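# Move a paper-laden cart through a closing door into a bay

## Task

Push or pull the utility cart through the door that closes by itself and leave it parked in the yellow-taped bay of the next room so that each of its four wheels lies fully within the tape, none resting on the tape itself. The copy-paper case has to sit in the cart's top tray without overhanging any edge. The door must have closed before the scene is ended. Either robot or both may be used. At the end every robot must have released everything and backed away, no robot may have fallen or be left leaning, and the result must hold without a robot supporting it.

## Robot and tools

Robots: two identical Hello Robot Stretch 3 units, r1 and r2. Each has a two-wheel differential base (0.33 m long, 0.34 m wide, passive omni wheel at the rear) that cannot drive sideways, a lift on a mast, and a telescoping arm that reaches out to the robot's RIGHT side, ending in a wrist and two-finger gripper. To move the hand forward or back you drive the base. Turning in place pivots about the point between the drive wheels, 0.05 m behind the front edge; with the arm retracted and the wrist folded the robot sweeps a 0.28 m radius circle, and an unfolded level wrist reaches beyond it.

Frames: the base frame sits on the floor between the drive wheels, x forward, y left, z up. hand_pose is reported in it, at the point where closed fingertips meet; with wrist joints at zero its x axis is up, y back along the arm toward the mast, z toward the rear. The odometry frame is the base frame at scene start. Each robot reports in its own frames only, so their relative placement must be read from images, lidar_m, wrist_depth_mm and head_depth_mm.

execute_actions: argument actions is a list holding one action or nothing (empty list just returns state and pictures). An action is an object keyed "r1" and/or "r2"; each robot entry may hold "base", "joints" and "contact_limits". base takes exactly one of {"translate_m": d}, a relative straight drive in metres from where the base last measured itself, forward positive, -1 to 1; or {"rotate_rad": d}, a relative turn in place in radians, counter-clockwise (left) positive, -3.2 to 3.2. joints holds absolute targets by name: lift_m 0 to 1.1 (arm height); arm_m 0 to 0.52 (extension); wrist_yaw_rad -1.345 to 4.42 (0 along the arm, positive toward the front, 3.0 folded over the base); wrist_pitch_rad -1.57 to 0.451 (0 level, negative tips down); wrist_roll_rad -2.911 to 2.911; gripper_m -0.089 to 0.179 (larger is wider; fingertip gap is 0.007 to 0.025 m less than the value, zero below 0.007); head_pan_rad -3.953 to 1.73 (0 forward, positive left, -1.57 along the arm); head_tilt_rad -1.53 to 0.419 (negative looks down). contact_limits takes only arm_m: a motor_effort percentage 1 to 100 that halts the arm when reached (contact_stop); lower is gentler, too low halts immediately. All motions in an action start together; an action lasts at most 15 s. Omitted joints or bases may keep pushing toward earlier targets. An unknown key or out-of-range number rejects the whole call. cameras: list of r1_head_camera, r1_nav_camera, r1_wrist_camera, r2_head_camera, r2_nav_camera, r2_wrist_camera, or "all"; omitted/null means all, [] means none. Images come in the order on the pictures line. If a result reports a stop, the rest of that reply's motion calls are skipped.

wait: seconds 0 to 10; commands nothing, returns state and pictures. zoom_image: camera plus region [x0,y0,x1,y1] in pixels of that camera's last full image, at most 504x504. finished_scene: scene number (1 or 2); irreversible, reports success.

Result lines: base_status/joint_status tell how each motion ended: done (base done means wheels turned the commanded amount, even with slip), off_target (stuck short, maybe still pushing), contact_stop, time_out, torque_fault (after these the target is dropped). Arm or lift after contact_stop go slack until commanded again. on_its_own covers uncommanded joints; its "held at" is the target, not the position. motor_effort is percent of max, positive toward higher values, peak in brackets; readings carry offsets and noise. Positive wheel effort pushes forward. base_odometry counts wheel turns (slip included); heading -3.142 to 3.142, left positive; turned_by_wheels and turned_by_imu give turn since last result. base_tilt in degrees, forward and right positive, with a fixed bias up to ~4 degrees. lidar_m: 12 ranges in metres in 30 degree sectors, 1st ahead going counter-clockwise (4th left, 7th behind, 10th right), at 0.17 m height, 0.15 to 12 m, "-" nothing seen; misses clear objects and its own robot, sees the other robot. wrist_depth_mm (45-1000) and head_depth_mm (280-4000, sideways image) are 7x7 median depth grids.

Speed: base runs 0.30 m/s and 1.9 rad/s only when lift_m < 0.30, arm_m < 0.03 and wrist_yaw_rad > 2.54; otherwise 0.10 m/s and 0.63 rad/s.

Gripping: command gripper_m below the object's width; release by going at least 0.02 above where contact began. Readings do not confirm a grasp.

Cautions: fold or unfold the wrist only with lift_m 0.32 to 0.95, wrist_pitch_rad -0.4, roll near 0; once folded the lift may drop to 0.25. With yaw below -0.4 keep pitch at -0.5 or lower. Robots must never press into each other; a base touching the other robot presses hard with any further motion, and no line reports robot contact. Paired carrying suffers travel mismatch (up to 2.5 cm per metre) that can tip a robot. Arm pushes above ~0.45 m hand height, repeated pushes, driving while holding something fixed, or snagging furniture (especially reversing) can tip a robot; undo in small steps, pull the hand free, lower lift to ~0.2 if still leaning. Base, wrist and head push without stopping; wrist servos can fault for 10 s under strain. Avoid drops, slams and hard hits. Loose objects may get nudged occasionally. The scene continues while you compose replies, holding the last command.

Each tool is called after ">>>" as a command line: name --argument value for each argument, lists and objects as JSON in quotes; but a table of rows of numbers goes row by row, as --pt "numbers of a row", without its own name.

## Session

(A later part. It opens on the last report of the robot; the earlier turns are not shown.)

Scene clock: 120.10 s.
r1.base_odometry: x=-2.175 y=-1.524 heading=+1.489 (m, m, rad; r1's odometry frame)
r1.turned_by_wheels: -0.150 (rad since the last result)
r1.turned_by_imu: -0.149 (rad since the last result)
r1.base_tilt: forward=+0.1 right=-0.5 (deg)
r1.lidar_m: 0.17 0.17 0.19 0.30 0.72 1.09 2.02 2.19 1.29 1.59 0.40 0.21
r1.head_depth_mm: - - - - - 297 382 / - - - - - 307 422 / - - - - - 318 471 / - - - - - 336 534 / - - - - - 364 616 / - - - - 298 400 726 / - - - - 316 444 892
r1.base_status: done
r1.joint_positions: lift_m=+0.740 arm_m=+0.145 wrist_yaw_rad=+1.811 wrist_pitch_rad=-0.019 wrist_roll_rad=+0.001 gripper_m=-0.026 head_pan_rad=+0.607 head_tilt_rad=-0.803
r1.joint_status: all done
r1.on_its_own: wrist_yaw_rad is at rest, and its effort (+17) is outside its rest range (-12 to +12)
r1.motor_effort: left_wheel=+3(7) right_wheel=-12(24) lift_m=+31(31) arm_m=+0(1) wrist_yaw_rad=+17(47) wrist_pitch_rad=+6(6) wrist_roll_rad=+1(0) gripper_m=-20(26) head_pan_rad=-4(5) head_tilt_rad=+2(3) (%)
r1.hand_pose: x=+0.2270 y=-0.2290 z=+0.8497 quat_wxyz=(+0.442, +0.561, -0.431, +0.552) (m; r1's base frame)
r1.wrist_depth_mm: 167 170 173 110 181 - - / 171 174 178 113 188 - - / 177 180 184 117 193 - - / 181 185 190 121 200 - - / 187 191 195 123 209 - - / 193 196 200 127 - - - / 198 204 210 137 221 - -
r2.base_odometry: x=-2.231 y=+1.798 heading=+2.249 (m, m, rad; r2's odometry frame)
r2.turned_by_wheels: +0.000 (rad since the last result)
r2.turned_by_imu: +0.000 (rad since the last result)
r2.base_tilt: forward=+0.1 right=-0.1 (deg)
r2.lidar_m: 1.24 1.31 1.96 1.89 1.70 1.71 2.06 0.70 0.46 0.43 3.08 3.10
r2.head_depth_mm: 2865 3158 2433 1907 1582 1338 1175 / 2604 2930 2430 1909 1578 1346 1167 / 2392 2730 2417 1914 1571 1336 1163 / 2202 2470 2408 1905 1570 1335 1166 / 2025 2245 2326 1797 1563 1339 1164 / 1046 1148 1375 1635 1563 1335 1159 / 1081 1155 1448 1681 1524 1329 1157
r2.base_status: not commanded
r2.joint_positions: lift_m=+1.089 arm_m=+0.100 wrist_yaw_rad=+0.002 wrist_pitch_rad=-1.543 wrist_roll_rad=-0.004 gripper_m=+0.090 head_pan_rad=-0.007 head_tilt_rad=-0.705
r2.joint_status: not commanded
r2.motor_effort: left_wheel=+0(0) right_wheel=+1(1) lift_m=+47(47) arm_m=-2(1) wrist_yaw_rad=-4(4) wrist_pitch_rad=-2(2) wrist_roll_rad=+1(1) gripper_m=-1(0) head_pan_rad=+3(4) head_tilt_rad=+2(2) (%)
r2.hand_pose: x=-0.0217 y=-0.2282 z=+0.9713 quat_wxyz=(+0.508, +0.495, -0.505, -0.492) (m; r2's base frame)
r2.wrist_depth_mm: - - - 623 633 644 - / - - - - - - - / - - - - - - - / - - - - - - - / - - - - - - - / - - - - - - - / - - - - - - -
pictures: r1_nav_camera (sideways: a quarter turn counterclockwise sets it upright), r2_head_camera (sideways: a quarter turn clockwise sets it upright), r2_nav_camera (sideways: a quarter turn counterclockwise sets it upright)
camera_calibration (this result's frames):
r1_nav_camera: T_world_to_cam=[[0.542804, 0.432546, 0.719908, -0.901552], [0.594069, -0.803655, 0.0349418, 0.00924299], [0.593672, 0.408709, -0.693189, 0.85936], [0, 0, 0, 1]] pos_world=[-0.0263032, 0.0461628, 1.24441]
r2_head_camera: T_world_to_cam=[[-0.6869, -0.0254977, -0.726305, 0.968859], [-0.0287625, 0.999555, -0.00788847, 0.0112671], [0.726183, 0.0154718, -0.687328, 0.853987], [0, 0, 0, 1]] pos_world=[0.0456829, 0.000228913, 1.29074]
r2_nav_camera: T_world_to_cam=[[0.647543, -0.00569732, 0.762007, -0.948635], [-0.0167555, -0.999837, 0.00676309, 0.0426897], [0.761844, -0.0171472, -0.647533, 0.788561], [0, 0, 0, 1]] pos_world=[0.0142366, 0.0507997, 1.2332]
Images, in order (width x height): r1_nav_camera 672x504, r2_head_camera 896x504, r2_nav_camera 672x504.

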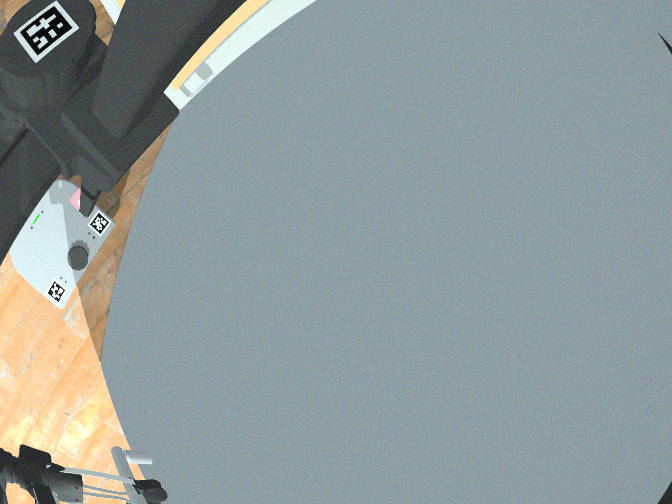

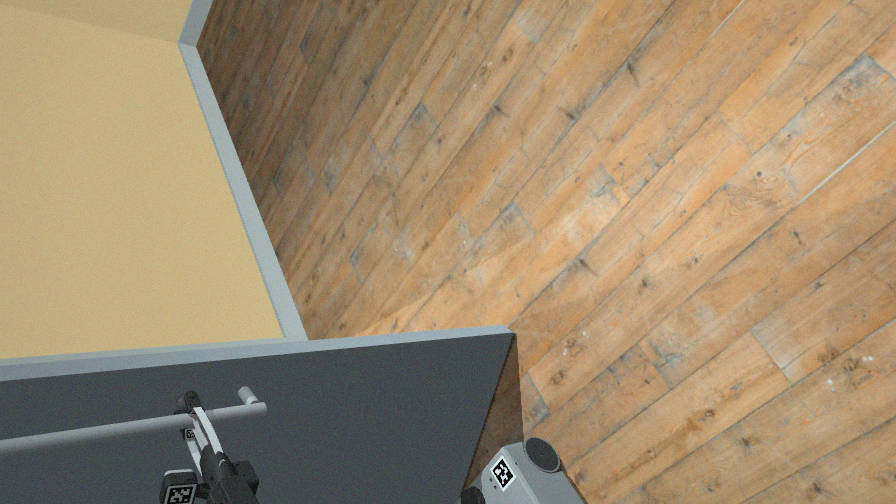

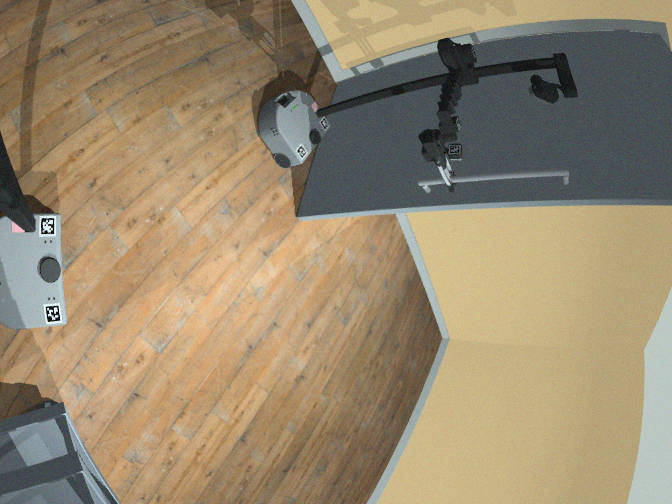

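>>> execute_actions --actions '[]'

Scene clock: 120.97 s.
r1.base_odometry: x=-2.175 y=-1.524 heading=+1.489 (m, m, rad; r1's odometry frame)
r1.turned_by_wheels: +0.000 (rad since the last result)
r1.turned_by_imu: +0.000 (rad since the last result)
r1.base_tilt: forward=+0.2 right=-0.4 (deg)
r1.lidar_m: 0.17 0.17 0.19 0.30 0.71 1.09 2.01 2.19 1.29 1.60 0.40 0.21
r1.head_depth_mm: - - - - - 297 381 / - - - - - 307 421 / - - - - - 318 471 / - - - - - 336 533 / - - - - - 363 614 / - - - - 298 400 730 / - - - - 316 445 896
r1.base_status: done
r1.joint_positions: lift_m=+0.740 arm_m=+0.145 wrist_yaw_rad=+1.811 wrist_pitch_rad=-0.019 wrist_roll_rad=+0.001 gripper_m=-0.026 head_pan_rad=+0.607 head_tilt_rad=-0.803
r1.joint_status: all done
r1.on_its_own: wrist_yaw_rad is at rest, and its effort (+17) is outside its rest range (-12 to +12)
r1.motor_effort: left_wheel=+3(7) right_wheel=-11(24) lift_m=+31(31) arm_m=+0(1) wrist_yaw_rad=+17(47) wrist_pitch_rad=+6(6) wrist_roll_rad=+0(0) gripper_m=-21(26) head_pan_rad=-4(5) head_tilt_rad=+1(3) (%)
r1.hand_pose: x=+0.2270 y=-0.2290 z=+0.8497 quat_wxyz=(+0.442, +0.561, -0.431, +0.552) (m; r1's base frame)
r1.wrist_depth_mm: 167 169 173 110 181 - - / 171 174 178 113 188 - - / 176 180 184 117 193 - - / 181 185 190 121 200 - - / 187 191 195 123 208 - - / 193 196 200 127 - - - / 199 204 210 137 221 - -
r2.base_odometry: x=-2.231 y=+1.798 heading=+2.249 (m, m, rad; r2's odometry frame)
r2.turned_by_wheels: +0.000 (rad since the last result)
r2.turned_by_imu: +0.000 (rad since the last result)
r2.base_tilt: forward=+0.2 right=-0.1 (deg)
r2.lidar_m: 1.24 1.31 1.97 1.89 1.70 1.71 2.07 0.70 0.46 0.43 3.08 3.09
r2.head_depth_mm: 2894 3077 2453 1923 1588 1342 1169 / 2614 2949 2435 1919 1585 1340 1168 / 2390 2711 2436 1910 1573 1341 1164 / 2204 2492 2416 1895 1567 1333 1168 / 2021 2271 2330 1797 1564 1340 1164 / 1051 1154 1373 1638 1563 1331 1159 / 1076 1150 1456 1678 1512 1330 1160
r2.base_status: not commanded
r2.joint_positions: lift_m=+1.089 arm_m=+0.100 wrist_yaw_rad=+0.002 wrist_pitch_rad=-1.543 wrist_roll_rad=-0.004 gripper_m=+0.090 head_pan_rad=-0.007 head_tilt_rad=-0.705
r2.joint_status: not commanded
r2.motor_effort: left_wheel=+0(0) right_wheel=+1(1) lift_m=+47(47) arm_m=-1(1) wrist_yaw_rad=-3(4) wrist_pitch_rad=-2(2) wrist_roll_rad=+1(1) gripper_m=+0(0) head_pan_rad=+3(4) head_tilt_rad=+2(2) (%)
r2.hand_pose: x=-0.0217 y=-0.2282 z=+0.9713 quat_wxyz=(+0.508, +0.495, -0.505, -0.492) (m; r2's base frame)
r2.wrist_depth_mm: - - - 625 626 652 - / - - - - - - - / - - - - - - - / - - - - - - - / - - - - - - - / - - - - - - - / - - - - - - -
pictures: r1_head_camera (sideways: a quarter turn clockwise sets it upright), r1_nav_camera (sideways: a quarter turn counterclockwise sets it upright), r1_wrist_camera, r2_head_camera (sideways: a quarter turn clockwise sets it upright), r2_nav_camera (sideways: a quarter turn counterclockwise sets it upright), r2_wrist_camera
camera_calibration (this result's frames):
r1_head_camera: T_world_to_cam=[[-0.614346, -0.420662, -0.66755, 0.894631], [-0.584188, 0.811187, 0.0264514, -0.0281211], [0.530381, 0.406225, -0.744095, 0.917721], [0, 0, 0, 1]] pos_world=[0.0464431, 0.0263478, 1.28083]
r1_nav_camera: T_world_to_cam=[[0.542803, 0.432546, 0.719908, -0.901552], [0.594069, -0.803655, 0.0349418, 0.00924299], [0.593672, 0.408709, -0.693189, 0.85936], [0, 0, 0, 1]] pos_world=[-0.0263032, 0.0461628, 1.24441]
r1_wrist_camera: T_world_to_cam=[[0.265369, -0.962576, -0.0550113, -0.223719], [-0.207597, -0.00132688, -0.978213, 0.915343], [0.941532, 0.271008, -0.20018, 0.185724], [0, 0, 0, 1]] pos_world=[0.0745264, -0.264465, 0.920272]
r2_head_camera: T_world_to_cam=[[-0.6869, -0.0254979, -0.726305, 0.968859], [-0.0287628, 0.999555, -0.00788847, 0.0112671], [0.726183, 0.0154719, -0.687328, 0.853987], [0, 0, 0, 1]] pos_world=[0.0456829, 0.000228923, 1.29074]
r2_nav_camera: T_world_to_cam=[[0.647543, -0.00569716, 0.762007, -0.948635], [-0.0167553, -0.999837, 0.00676309, 0.0426897], [0.761845, -0.017147, -0.647533, 0.788561], [0, 0, 0, 1]] pos_world=[0.0142366, 0.0507997, 1.2332]
r2_wrist_camera: T_world_to_cam=[[-0.99856, -0.0150065, 0.0515003, -0.0853056], [-0.00812408, 0.991305, 0.131332, 0.13586], [-0.0530234, 0.130725, -0.99, 1.15725], [0, 0, 0, 1]] pos_world=[-0.022718, -0.287239, 1.13222]
Images, in order (width x height): r1_head_camera 896x504, r1_nav_camera 672x504, r1_wrist_camera 644x364, r2_head_camera 896x504, r2_nav_camera 672x504, r2_wrist_camera 644x364.

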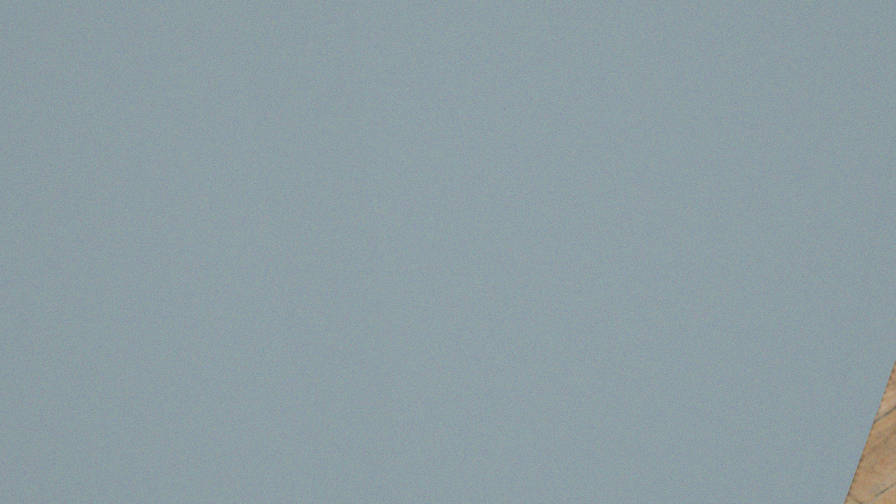

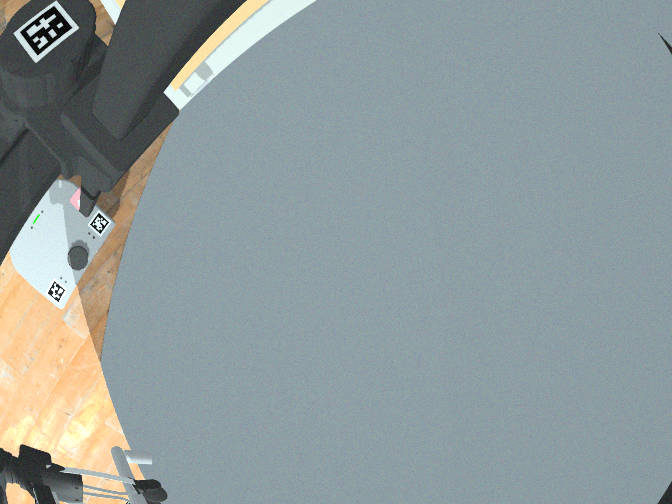

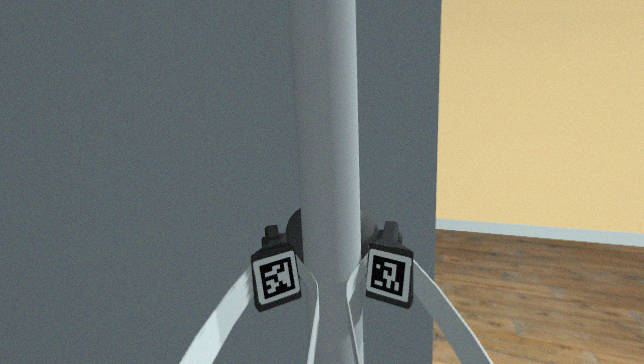

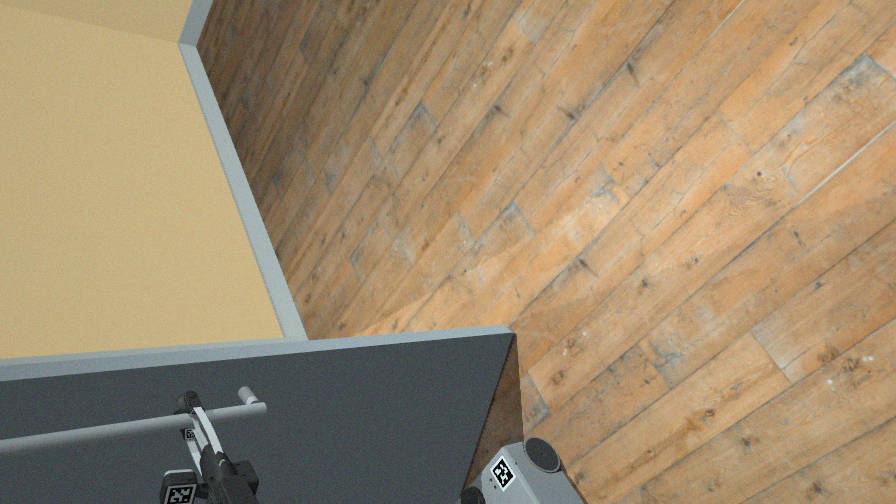

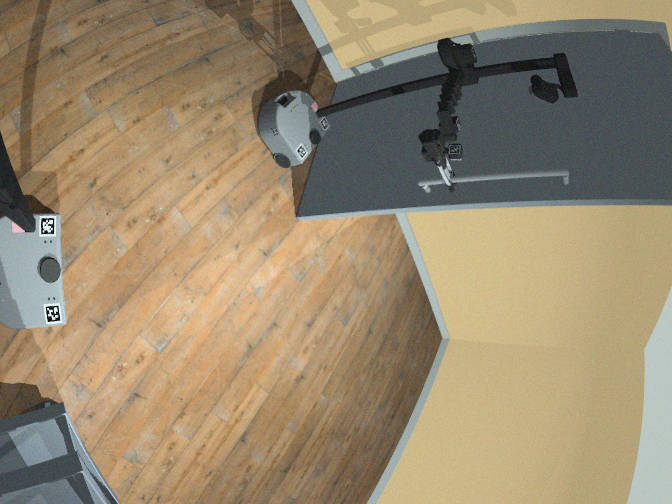

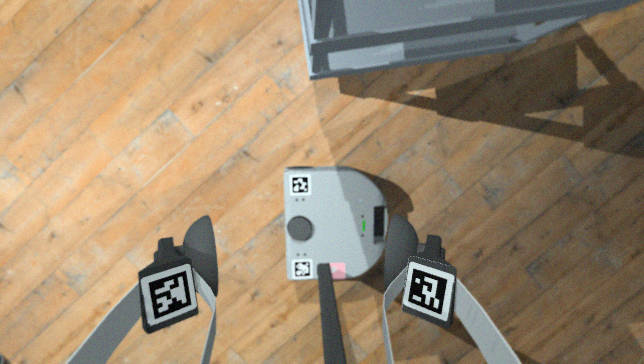

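>>> execute_actions --actions '[{"r1":{"base":{"translate_m":-0.10},"joints":{"wrist_yaw_rad":1.76}}}]' --cameras '[]'

>>> execute_actions --actions '[{"r1":{"base":{"rotate_rad":-0.15},"joints":{"wrist_yaw_rad":1.83}}}]' --cameras '["r2_nav_camera"]'

Scene clock: 123.20 s.
r1.base_odometry: x=-2.183 y=-1.624 heading=+1.490 (m, m, rad; r1's odometry frame)
r1.turned_by_wheels: +0.000 (rad since the last result)
r1.turned_by_imu: +0.001 (rad since the last result)
r1.base_tilt: forward=+0.0 right=-0.4 (deg)
r1.lidar_m: 0.20 0.20 0.23 0.42 0.73 1.11 1.91 2.09 1.26 1.58 0.39 0.23
r1.head_depth_mm: - - - - - 324 451 / - - - - 292 354 512 / - - - - 304 391 593 / - - - - 318 437 705 / - - - 290 346 494 870 / - - - 302 381 571 1088 / - - - 314 425 673 1123
r1.base_status: done
r1.joint_positions: lift_m=+0.740 arm_m=+0.145 wrist_yaw_rad=+1.726 wrist_pitch_rad=-0.019 wrist_roll_rad=+0.001 gripper_m=-0.026 head_pan_rad=+0.607 head_tilt_rad=-0.803
r1.joint_status: wrist_yaw_rad off_target (ended at +1.726, target +1.760)
r1.on_its_own: wrist_yaw_rad is at rest, and its effort (+30) is outside its rest range (-12 to +12)
r1.motor_effort: left_wheel=+1(5) right_wheel=-11(25) lift_m=+31(31) arm_m=+0(0) wrist_yaw_rad=+30(31) wrist_pitch_rad=+6(6) wrist_roll_rad=+1(1) gripper_m=-23(22) head_pan_rad=-4(4) head_tilt_rad=+2(0) (%)
r1.hand_pose: x=+0.2313 y=-0.2504 z=+0.8497 quat_wxyz=(+0.465, +0.542, -0.455, +0.533) (m; r1's base frame)
r1.wrist_depth_mm: 169 172 174 110 181 - - / 173 177 179 114 187 - - / 179 181 185 118 192 - - / 184 187 191 122 199 - - / 190 193 197 124 206 - - / 196 199 202 128 215 - - / 202 206 211 173 221 - -
r2.base_odometry: x=-2.231 y=+1.798 heading=+2.249 (m, m, rad; r2's odometry frame)
r2.turned_by_wheels: +0.000 (rad since the last result)
r2.turned_by_imu: +0.000 (rad since the last result)
r2.base_tilt: forward=+0.2 right=-0.1 (deg)
r2.lidar_m: 1.15 1.21 1.96 1.89 1.70 1.71 2.06 0.70 0.46 0.43 3.08 3.11
r2.head_depth_mm: 2854 3144 2436 1915 1583 1351 1169 / 2609 2945 2434 1922 1579 1337 1164 / 2373 2722 2444 1903 1571 1343 1169 / 2195 2476 2414 1900 1569 1340 1168 / 2052 2270 2416 1884 1563 1343 1163 / 1844 1124 1277 1481 1561 1333 1159 / 961 1077 1341 1634 1527 1328 1164
r2.base_status: not commanded
r2.joint_positions: lift_m=+1.089 arm_m=+0.100 wrist_yaw_rad=+0.002 wrist_pitch_rad=-1.543 wrist_roll_rad=-0.004 gripper_m=+0.090 head_pan_rad=-0.007 head_tilt_rad=-0.705
r2.joint_status: not commanded
r2.motor_effort: left_wheel=+0(0) right_wheel=+1(1) lift_m=+47(48) arm_m=-2(1) wrist_yaw_rad=-4(2) wrist_pitch_rad=-2(2) wrist_roll_rad=+1(1) gripper_m=+0(0) head_pan_rad=+4(3) head_tilt_rad=+2(1) (%)
r2.hand_pose: x=-0.0217 y=-0.2282 z=+0.9713 quat_wxyz=(+0.508, +0.495, -0.505, -0.492) (m; r2's base frame)
r2.wrist_depth_mm: - - - 619 635 645 - / - - - - - - - / - - - - - - - / - - - - - - - / - - - - - - - / - - - - - - - / - - - - - - -
pictures: none
No camera images: the call's "cameras" was empty. Leave "cameras" out to get every camera's image.

Scene clock: 124.47 s.
r1.base_odometry: x=-2.183 y=-1.624 heading=+1.340 (m, m, rad; r1's odometry frame)
r1.turned_by_wheels: -0.150 (rad since the last result)
r1.turned_by_imu: -0.149 (rad since the last result)
r1.base_tilt: forward=+0.1 right=-0.4 (deg)
r1.lidar_m: 0.17 0.17 0.19 0.30 0.70 0.94 1.92 1.98 1.28 1.26 0.40 0.21
r1.head_depth_mm: - - - - - 297 382 / - - - - - 308 422 / - - - - - 319 472 / - - - - - 334 534 / - - - - - 364 617 / - - - - 299 400 731 / - - - - 315 446 900
r1.base_status: done
r1.joint_positions: lift_m=+0.740 arm_m=+0.145 wrist_yaw_rad=+1.807 wrist_pitch_rad=-0.019 wrist_roll_rad=+0.001 gripper_m=-0.026 head_pan_rad=+0.607 head_tilt_rad=-0.803
r1.joint_status: wrist_yaw_rad off_target (ended at +1.807, target +1.830)
r1.on_its_own: wrist_yaw_rad is at rest, and its effort (+20) is outside its rest range (-12 to +12)
r1.motor_effort: left_wheel=+2(7) right_wheel=-13(22) lift_m=+31(31) arm_m=-1(0) wrist_yaw_rad=+20(50) wrist_pitch_rad=+6(6) wrist_roll_rad=+1(1) gripper_m=-22(25) head_pan_rad=-5(4) head_tilt_rad=+1(0) (%)
r1.hand_pose: x=+0.2273 y=-0.2300 z=+0.8497 quat_wxyz=(+0.443, +0.560, -0.432, +0.551) (m; r1's base frame)
r1.wrist_depth_mm: 166 169 173 110 182 - - / 171 174 178 113 188 - - / 176 179 183 117 193 - - / 181 185 189 121 200 - - / 187 190 195 124 208 - - / 192 197 200 128 - - - / 198 203 210 136 221 - -
r2.base_odometry: x=-2.231 y=+1.798 heading=+2.249 (m, m, rad; r2's odometry frame)
r2.turned_by_wheels: +0.000 (rad since the last result)
r2.turned_by_imu: +0.000 (rad since the last result)
r2.base_tilt: forward=+0.1 right=-0.1 (deg)
r2.lidar_m: 1.12 1.15 1.97 1.90 1.70 1.71 2.06 0.70 0.46 0.43 3.07 3.09
r2.head_depth_mm: 2876 3117 2455 1935 1584 1348 1170 / 2623 2975 2434 1923 1577 1340 1165 / 2379 2710 2433 1915 1577 1340 1169 / 2201 2455 2410 1900 1572 1338 1167 / 2025 2285 2387 1901 1564 1336 1163 / 1955 2097 1250 1454 1564 1336 1163 / 935 1038 1287 1574 1520 1333 1160
r2.base_status: not commanded
r2.joint_positions: lift_m=+1.089 arm_m=+0.100 wrist_yaw_rad=+0.002 wrist_pitch_rad=-1.543 wrist_roll_rad=-0.004 gripper_m=+0.090 head_pan_rad=-0.007 head_tilt_rad=-0.705
r2.joint_status: not commanded
r2.motor_effort: left_wheel=+0(0) right_wheel=+0(1) lift_m=+48(48) arm_m=-2(2) wrist_yaw_rad=-3(4) wrist_pitch_rad=-2(2) wrist_roll_rad=+1(1) gripper_m=-1(0) head_pan_rad=+3(3) head_tilt_rad=+2(1) (%)
r2.hand_pose: x=-0.0217 y=-0.2282 z=+0.9713 quat_wxyz=(+0.508, +0.495, -0.505, -0.492) (m; r2's base frame)
r2.wrist_depth_mm: - - - 621 626 641 - / - - - - - - - / - - - - - - - / - - - - - - - / - - - - - - - / - - - - - - - / - - - - - - -
pictures: r2_nav_camera (sideways: a quarter turn counterclockwise sets it upright)
camera_calibration (this result's frames):
r2_nav_camera: T_world_to_cam=[[0.647543, -0.00569726, 0.762007, -0.948635], [-0.0167554, -0.999837, 0.00676309, 0.0426897], [0.761844, -0.0171471, -0.647533, 0.788561], [0, 0, 0, 1]] pos_world=[0.0142366, 0.0507997, 1.2332]
Images, in order (width x height): r2_nav_camera 672x504.

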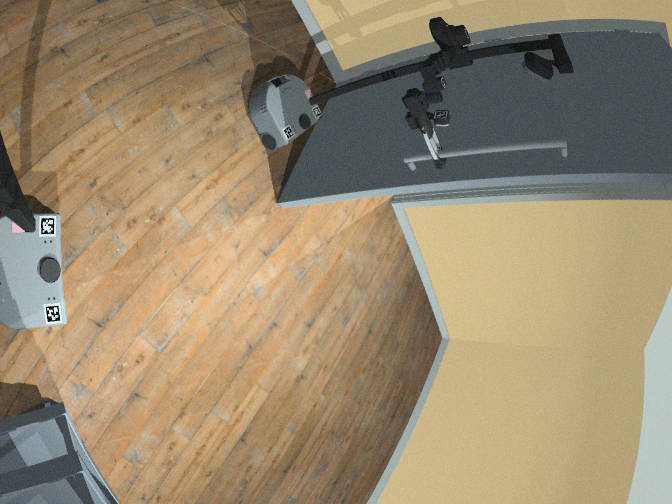

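>>> execute_actions --actions '[{"r1":{"base":{"translate_m":-0.10},"joints":{"wrist_yaw_rad":1.76}}}]' --cameras '[]'

>>> execute_actions --actions '[{"r1":{"base":{"rotate_rad":-0.15},"joints":{"wrist_yaw_rad":1.83}}}]' --cameras '[]'

>>> execute_actions --actions '[{"r1":{"base":{"translate_m":-0.10},"joints":{"wrist_yaw_rad":1.76}}}]' --cameras '[]'

>>> execute_actions --actions '[{"r1":{"base":{"rotate_rad":-0.15},"joints":{"wrist_yaw_rad":1.83}}}]'

Scene clock: 126.63 s.
r1.base_odometry: x=-2.206 y=-1.721 heading=+1.340 (m, m, rad; r1's odometry frame)
r1.turned_by_wheels: +0.000 (rad since the last result)
r1.turned_by_imu: +0.001 (rad since the last result)
r1.base_tilt: forward=+0.2 right=-0.4 (deg)
r1.lidar_m: 0.20 0.20 0.24 0.42 0.69 0.94 1.82 1.88 2.55 1.25 0.38 0.23
r1.head_depth_mm: - - - - - 324 452 / - - - - 292 355 513 / - - - - 305 391 595 / - - - - 319 438 709 / - - - 290 347 496 874 / - - - 303 383 572 1088 / - - - 313 427 677 1125
r1.base_status: done
r1.joint_positions: lift_m=+0.740 arm_m=+0.145 wrist_yaw_rad=+1.722 wrist_pitch_rad=-0.019 wrist_roll_rad=+0.001 gripper_m=-0.026 head_pan_rad=+0.607 head_tilt_rad=-0.803
r1.joint_status: wrist_yaw_rad off_target (ended at +1.722, target +1.760)
r1.on_its_own: wrist_yaw_rad is at rest, and its effort (+34) is outside its rest range (-12 to +12)
r1.motor_effort: left_wheel=+1(5) right_wheel=-11(24) lift_m=+31(31) arm_m=-1(1) wrist_yaw_rad=+34(32) wrist_pitch_rad=+6(7) wrist_roll_rad=+1(1) gripper_m=-22(22) head_pan_rad=-4(4) head_tilt_rad=+2(1) (%)
r1.hand_pose: x=+0.2315 y=-0.2514 z=+0.8497 quat_wxyz=(+0.466, +0.541, -0.456, +0.532) (m; r1's base frame)
r1.wrist_depth_mm: 168 171 174 110 181 - - / 173 176 179 114 186 - - / 178 182 185 118 193 - - / 184 186 190 122 198 - - / 189 192 196 124 206 - - / 196 199 202 128 215 - - / 202 207 210 174 220 - -
r2.base_odometry: x=-2.231 y=+1.798 heading=+2.249 (m, m, rad; r2's odometry frame)
r2.turned_by_wheels: +0.000 (rad since the last result)
r2.turned_by_imu: +0.000 (rad since the last result)
r2.base_tilt: forward=+0.2 right=-0.1 (deg)
r2.lidar_m: 2.30 1.05 1.97 1.90 1.70 1.71 2.07 0.70 0.46 0.43 3.07 3.09
r2.head_depth_mm: 2878 3137 2423 1932 1579 1348 1173 / 2608 2944 2425 1914 1577 1342 1173 / 2383 2711 2418 1915 1578 1337 1163 / 2212 2476 2430 1889 1573 1333 1163 / 2033 2270 2388 1902 1573 1335 1160 / - 3005 2404 1798 1514 1335 1160 / - 984 1114 1396 1564 1331 1159
r2.base_status: not commanded
r2.joint_positions: lift_m=+1.089 arm_m=+0.100 wrist_yaw_rad=+0.002 wrist_pitch_rad=-1.543 wrist_roll_rad=-0.004 gripper_m=+0.090 head_pan_rad=-0.007 head_tilt_rad=-0.705
r2.joint_status: not commanded
r2.motor_effort: left_wheel=+0(0) right_wheel=+0(1) lift_m=+48(48) arm_m=-1(1) wrist_yaw_rad=-4(3) wrist_pitch_rad=-2(2) wrist_roll_rad=+1(1) gripper_m=+0(0) head_pan_rad=+4(3) head_tilt_rad=+2(1) (%)
r2.hand_pose: x=-0.0217 y=-0.2282 z=+0.9713 quat_wxyz=(+0.508, +0.495, -0.505, -0.492) (m; r2's base frame)
r2.wrist_depth_mm: - - - 628 632 647 - / - - - - - - - / - - - - - - - / - - - - - - - / - - - - - - - / - - - - - - - / - - - - - - -
pictures: none
No camera images: the call's "cameras" was empty. Leave "cameras" out to get every camera's image.

Scene clock: 128.07 s.
r1.base_odometry: x=-2.206 y=-1.721 heading=+1.191 (m, m, rad; r1's odometry frame)
r1.turned_by_wheels: -0.150 (rad since the last result)
r1.turned_by_imu: -0.149 (rad since the last result)
r1.base_tilt: forward=+0.0 right=-0.4 (deg)
r1.lidar_m: 0.17 0.17 0.19 0.30 0.67 0.83 1.66 1.83 2.25 1.25 0.40 0.21
r1.head_depth_mm: - - - - - 297 383 / - - - - - 308 424 / - - - - - 320 473 / - - - - - 335 537 / - - - - - 365 619 / - - - - 300 403 734 / - - - - 313 448 903
r1.base_status: done
r1.joint_positions: lift_m=+0.740 arm_m=+0.145 wrist_yaw_rad=+1.804 wrist_pitch_rad=-0.019 wrist_roll_rad=+0.001 gripper_m=-0.026 head_pan_rad=+0.607 head_tilt_rad=-0.803
r1.joint_status: wrist_yaw_rad off_target (ended at +1.804, target +1.830)
r1.on_its_own: wrist_yaw_rad is at rest, and its effort (+24) is outside its rest range (-12 to +12)
r1.motor_effort: left_wheel=+2(6) right_wheel=-12(26) lift_m=+31(31) arm_m=-1(1) wrist_yaw_rad=+24(53) wrist_pitch_rad=+6(6) wrist_roll_rad=+0(1) gripper_m=-22(26) head_pan_rad=-5(5) head_tilt_rad=+2(1) (%)
r1.hand_pose: x=+0.2275 y=-0.2310 z=+0.8497 quat_wxyz=(+0.444, +0.559, -0.433, +0.550) (m; r1's base frame)
r1.wrist_depth_mm: 166 169 173 110 182 - - / 170 174 178 113 187 - - / 175 179 183 117 194 - - / 180 185 189 121 200 - - / 187 190 195 124 209 - - / 191 197 201 128 - - - / 198 203 209 135 221 - -
r2.base_odometry: x=-2.231 y=+1.798 heading=+2.249 (m, m, rad; r2's odometry frame)
r2.turned_by_wheels: +0.000 (rad since the last result)
r2.turned_by_imu: +0.000 (rad since the last result)
r2.base_tilt: forward=+0.2 right=-0.1 (deg)
r2.lidar_m: 2.30 1.02 1.97 1.89 1.70 1.71 2.07 0.70 0.46 0.43 3.09 3.09
r2.head_depth_mm: 2893 3169 2424 1921 1585 1353 1170 / 2598 2956 2455 1918 1579 1343 1169 / 2372 2719 2431 1919 1584 1341 1163 / 2187 2464 2414 1911 1573 1336 1165 / 2042 2269 2402 1909 1576 1334 1164 / - 3008 2396 1884 1514 1334 1161 / - 2955 1090 1292 1526 1329 1160
r2.base_status: not commanded
r2.joint_positions: lift_m=+1.089 arm_m=+0.100 wrist_yaw_rad=+0.002 wrist_pitch_rad=-1.543 wrist_roll_rad=-0.004 gripper_m=+0.090 head_pan_rad=-0.007 head_tilt_rad=-0.705
r2.joint_status: not commanded
r2.motor_effort: left_wheel=+0(0) right_wheel=+1(1) lift_m=+48(47) arm_m=-1(1) wrist_yaw_rad=-4(4) wrist_pitch_rad=-2(2) wrist_roll_rad=+1(1) gripper_m=-1(0) head_pan_rad=+3(3) head_tilt_rad=+3(2) (%)
r2.hand_pose: x=-0.0217 y=-0.2282 z=+0.9713 quat_wxyz=(+0.508, +0.495, -0.505, -0.492) (m; r2's base frame)
r2.wrist_depth_mm: - - - 615 623 640 - / - - - - - - - / - - - - - - - / - - - - - - - / - - - - - - - / - - - - - - - / - - - - - - -
pictures: none
No camera images: the call's "cameras" was empty. Leave "cameras" out to get every camera's image.

Scene clock: 130.57 s.
r1.base_odometry: x=-2.243 y=-1.814 heading=+1.191 (m, m, rad; r1's odometry frame)
r1.turned_by_wheels: +0.000 (rad since the last result)
r1.turned_by_imu: +0.001 (rad since the last result)
r1.base_tilt: forward=+0.1 right=-0.4 (deg)
r1.lidar_m: 0.20 0.20 0.24 0.43 0.66 0.81 1.62 1.74 2.14 1.25 0.38 0.23
r1.head_depth_mm: - - - - - 324 451 / - - - - 292 355 513 / - - - - 305 392 597 / - - - - 319 438 708 / - - - 291 348 497 877 / - - - 302 384 574 1084 / - - - 314 428 681 1127
r1.base_status: done
r1.joint_positions: lift_m=+0.740 arm_m=+0.145 wrist_yaw_rad=+1.694 wrist_pitch_rad=-0.019 wrist_roll_rad=+0.001 gripper_m=-0.026 head_pan_rad=+0.607 head_tilt_rad=-0.803
r1.joint_status: wrist_yaw_rad off_target (ended at +1.694, target +1.760)
r1.on_its_own: wrist_yaw_rad is held at +1.702, not at your +1.760, by its stall guard, which is not easing now
r1.motor_effort: left_wheel=+3(5) right_wheel=-13(24) lift_m=+31(31) arm_m=-1(1) wrist_yaw_rad=+7(37) wrist_pitch_rad=+6(6) wrist_roll_rad=+1(1) gripper_m=-20(23) head_pan_rad=-5(4) head_tilt_rad=+1(2) (%)
r1.hand_pose: x=+0.2324 y=-0.2586 z=+0.8497 quat_wxyz=(+0.473, +0.535, -0.463, +0.525) (m; r1's base frame)
r1.wrist_depth_mm: 166 169 173 110 182 - - / 170 174 178 114 188 - - / 175 179 183 117 195 - - / 180 184 189 121 200 - - / 186 191 195 123 209 - - / 191 195 201 128 - - - / 198 203 210 138 222 - -
r2.base_odometry: x=-2.231 y=+1.798 heading=+2.249 (m, m, rad; r2's odometry frame)
r2.turned_by_wheels: +0.000 (rad since the last result)
r2.turned_by_imu: +0.001 (rad since the last result)
r2.base_tilt: forward=+0.2 right=-0.1 (deg)
r2.lidar_m: 2.30 0.98 1.97 1.89 1.70 1.71 2.07 0.70 0.46 0.43 3.08 3.09
r2.head_depth_mm: 2861 3158 2457 1918 1581 1353 1173 / 2605 2961 2454 1904 1575 1337 1165 / 2385 2724 2435 1916 1569 1337 1161 / 2183 2466 2433 1910 1576 1338 1167 / 2041 2276 2385 1887 1565 1335 1164 / - 2969 2409 1894 1561 1330 1160 / - 3283 2404 1790 1456 1329 1158
r2.base_status: not commanded
r2.joint_positions: lift_m=+1.089 arm_m=+0.100 wrist_yaw_rad=+0.002 wrist_pitch_rad=-1.543 wrist_roll_rad=-0.004 gripper_m=+0.090 head_pan_rad=-0.007 head_tilt_rad=-0.705
r2.joint_status: not commanded
r2.motor_effort: left_wheel=+0(0) right_wheel=+1(1) lift_m=+47(47) arm_m=-1(1) wrist_yaw_rad=-4(2) wrist_pitch_rad=-2(2) wrist_roll_rad=+1(1) gripper_m=-1(1) head_pan_rad=+2(4) head_tilt_rad=+2(2) (%)
r2.hand_pose: x=-0.0217 y=-0.2282 z=+0.9713 quat_wxyz=(+0.508, +0.495, -0.505, -0.492) (m; r2's base frame)
r2.wrist_depth_mm: - - - 624 627 647 - / - - - - - - - / - - - - - - - / - - - - - - - / - - - - - - - / - - - - - - - / - - - - - - -
pictures: none
No camera images: the call's "cameras" was empty. Leave "cameras" out to get every camera's image.

Scene clock: 131.83 s.
r1.base_odometry: x=-2.243 y=-1.814 heading=+1.042 (m, m, rad; r1's odometry frame)
r1.turned_by_wheels: -0.150 (rad since the last result)
r1.turned_by_imu: -0.149 (rad since the last result)
r1.base_tilt: forward=+0.1 right=-0.4 (deg)
r1.lidar_m: 0.17 0.17 0.19 0.31 0.65 0.74 1.23 1.72 1.95 1.25 0.40 0.21
r1.head_depth_mm: - - - - - 298 384 / - - - - - 307 425 / - - - - - 321 475 / - - - - - 336 539 / - - - - 291 368 624 / - - - - 301 405 740 / - - - - 315 451 915
r1.base_status: done
r1.joint_positions: lift_m=+0.740 arm_m=+0.145 wrist_yaw_rad=+1.801 wrist_pitch_rad=-0.019 wrist_roll_rad=+0.001 gripper_m=-0.026 head_pan_rad=+0.607 head_tilt_rad=-0.803
r1.joint_status: wrist_yaw_rad off_target (ended at +1.801, target +1.830)
r1.on_its_own: wrist_yaw_rad is at rest, and its effort (+27) is outside its rest range (-12 to +12)
r1.motor_effort: left_wheel=+2(9) right_wheel=-13(25) lift_m=+31(31) arm_m=-1(1) wrist_yaw_rad=+27(46) wrist_pitch_rad=+6(7) wrist_roll_rad=+0(0) gripper_m=-22(25) head_pan_rad=-4(4) head_tilt_rad=+2(1) (%)
r1.hand_pose: x=+0.2277 y=-0.2318 z=+0.8497 quat_wxyz=(+0.445, +0.558, -0.434, +0.550) (m; r1's base frame)
r1.wrist_depth_mm: 166 169 174 110 183 - - / 170 173 179 113 187 - - / 175 178 184 117 194 - - / 180 184 190 122 200 - - / 186 190 195 124 209 - - / 191 197 200 128 - - - / 198 202 210 135 222 - -
r2.base_odometry: x=-2.231 y=+1.798 heading=+2.249 (m, m, rad; r2's odometry frame)
r2.turned_by_wheels: +0.000 (rad since the last result)
r2.turned_by_imu: +0.000 (rad since the last result)
r2.base_tilt: forward=+0.1 right=-0.1 (deg)
r2.lidar_m: 2.29 0.96 1.96 1.90 1.70 1.71 2.06 0.70 0.46 0.43 3.06 3.09
r2.head_depth_mm: 2875 3135 2441 1937 1591 1350 1169 / 2607 2932 2447 1911 1577 1343 1167 / 2378 2703 2408 1911 1578 1341 1167 / 2182 2474 2419 1904 1570 1339 1166 / 2027 2270 2388 1897 1567 1340 1161 / - 2968 2412 1898 1562 1327 1160 / - 3234 2389 1892 1465 1331 1158
r2.base_status: not commanded
r2.joint_positions: lift_m=+1.089 arm_m=+0.100 wrist_yaw_rad=+0.002 wrist_pitch_rad=-1.543 wrist_roll_rad=-0.004 gripper_m=+0.090 head_pan_rad=-0.007 head_tilt_rad=-0.705
r2.joint_status: not commanded
r2.motor_effort: left_wheel=+0(0) right_wheel=+1(1) lift_m=+48(47) arm_m=-2(1) wrist_yaw_rad=-4(2) wrist_pitch_rad=-2(2) wrist_roll_rad=+1(1) gripper_m=+0(1) head_pan_rad=+3(2) head_tilt_rad=+2(2) (%)
r2.hand_pose: x=-0.0217 y=-0.2282 z=+0.9713 quat_wxyz=(+0.508, +0.495, -0.505, -0.492) (m; r2's base frame)
r2.wrist_depth_mm: - - - 628 623 651 - / - - - - - - - / - - - - - - - / - - - - - - - / - - - - - - - / - - - - - - - / - - - - - - -
pictures: r1_head_camera (sideways: a quarter turn clockwise sets it upright), r1_nav_camera (sideways: a quarter turn counterclockwise sets it upright), r1_wrist_camera, r2_head_camera (sideways: a quarter turn clockwise sets it upright), r2_nav_camera (sideways: a quarter turn counterclockwise sets it upright), r2_wrist_camera
camera_calibration (this result's frames):
r1_head_camera: T_world_to_cam=[[-0.614344, -0.420661, -0.667552, 0.894634], [-0.584188, 0.811187, 0.0264513, -0.028121], [0.530383, 0.406226, -0.744093, 0.917718], [0, 0, 0, 1]] pos_world=[0.0464432, 0.0263478, 1.28083]
r1_nav_camera: T_world_to_cam=[[0.542801, 0.432545, 0.719911, -0.901555], [0.594069, -0.803655, 0.0349419, 0.00924285], [0.593674, 0.40871, -0.693186, 0.859357], [0, 0, 0, 1]] pos_world=[-0.026303, 0.0461629, 1.24441]
r1_wrist_camera: T_world_to_cam=[[0.254984, -0.965379, -0.0550142, -0.224827], [-0.207548, 0.000926943, -0.978224, 0.916007], [0.944408, 0.26085, -0.200126, 0.182812], [0, 0, 0, 1]] pos_world=[0.0747929, -0.265579, 0.920278]
r2_head_camera: T_world_to_cam=[[-0.6869, -0.0254979, -0.726305, 0.968859], [-0.0287627, 0.999555, -0.00788847, 0.0112671], [0.726183, 0.0154719, -0.687328, 0.853987], [0, 0, 0, 1]] pos_world=[0.0456829, 0.000228921, 1.29074]
r2_nav_camera: T_world_to_cam=[[0.647543, -0.0056972, 0.762008, -0.948635], [-0.0167553, -0.999837, 0.00676309, 0.0426897], [0.761845, -0.0171471, -0.647533, 0.788561], [0, 0, 0, 1]] pos_world=[0.0142366, 0.0507997, 1.2332]
r2_wrist_camera: T_world_to_cam=[[-0.99856, -0.0150066, 0.0515003, -0.0853056], [-0.00812412, 0.991305, 0.131333, 0.135859], [-0.0530234, 0.130725, -0.99, 1.15725], [0, 0, 0, 1]] pos_world=[-0.022718, -0.287239, 1.13222]
Images, in order (width x height): r1_head_camera 896x504, r1_nav_camera 672x504, r1_wrist_camera 644x364, r2_head_camera 896x504, r2_nav_camera 672x504, r2_wrist_camera 644x364.

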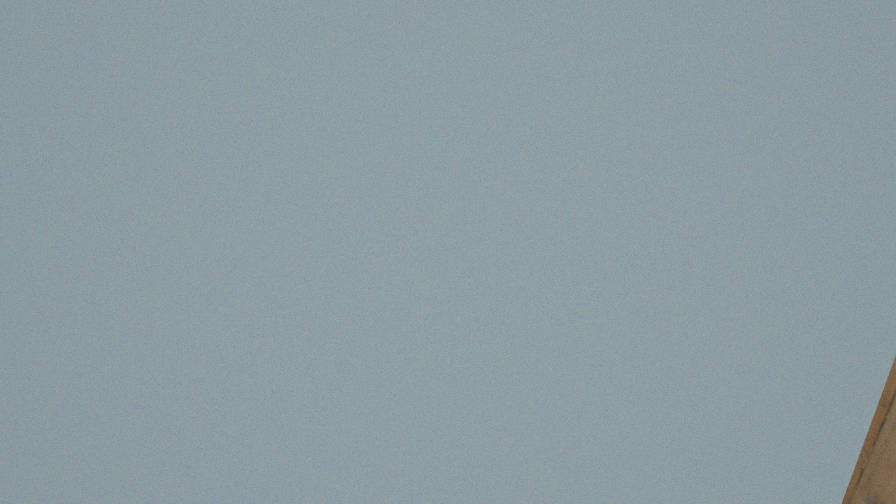

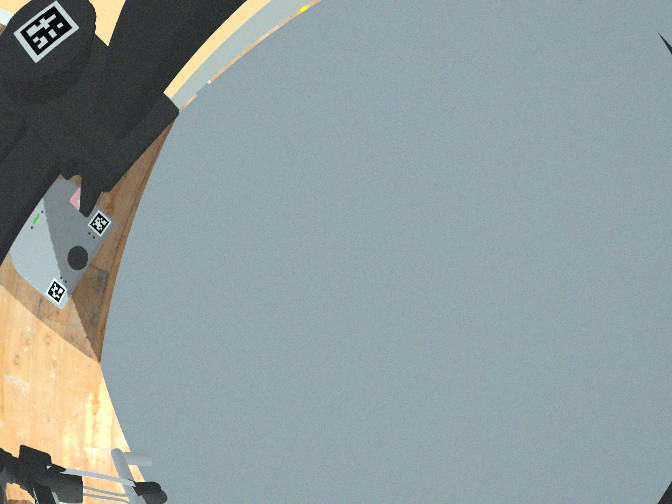

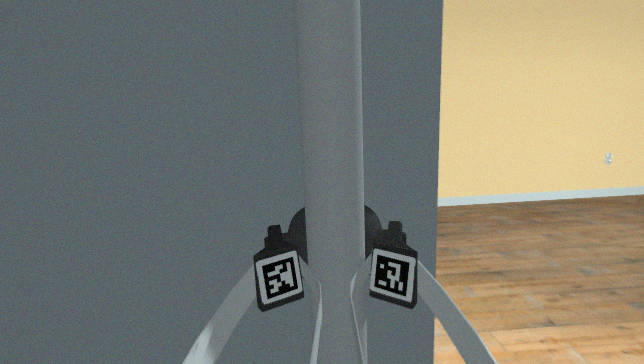

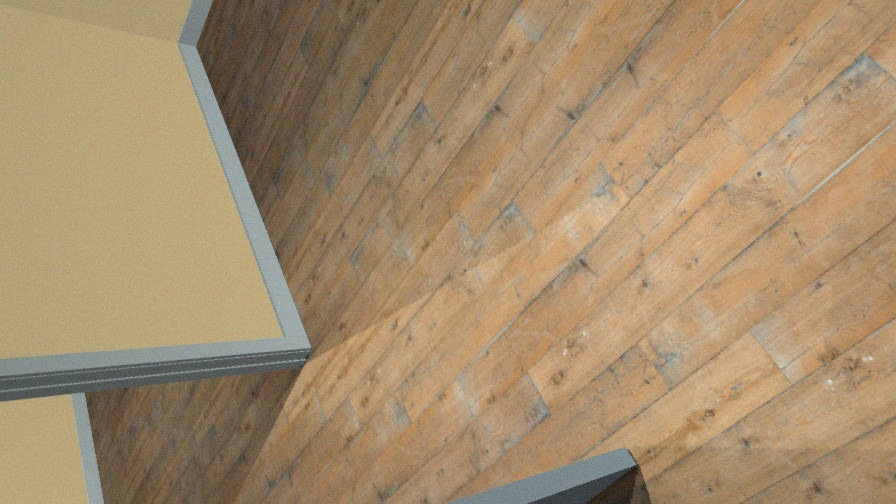

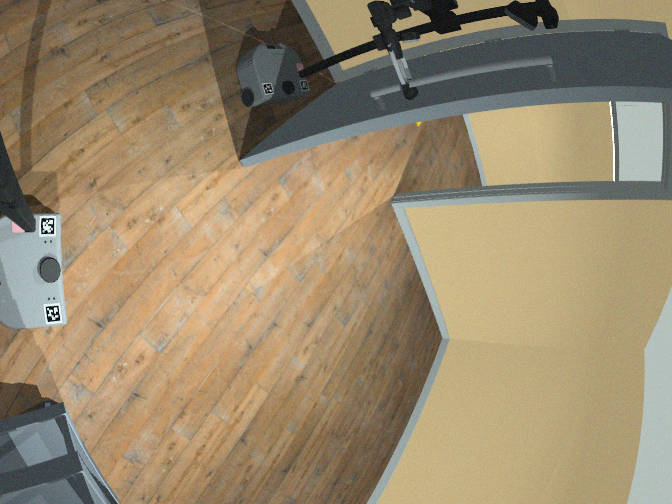

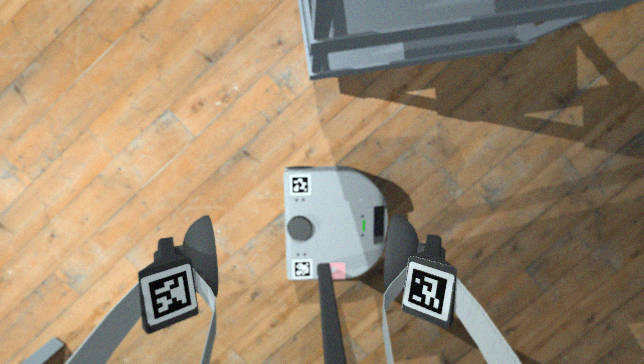

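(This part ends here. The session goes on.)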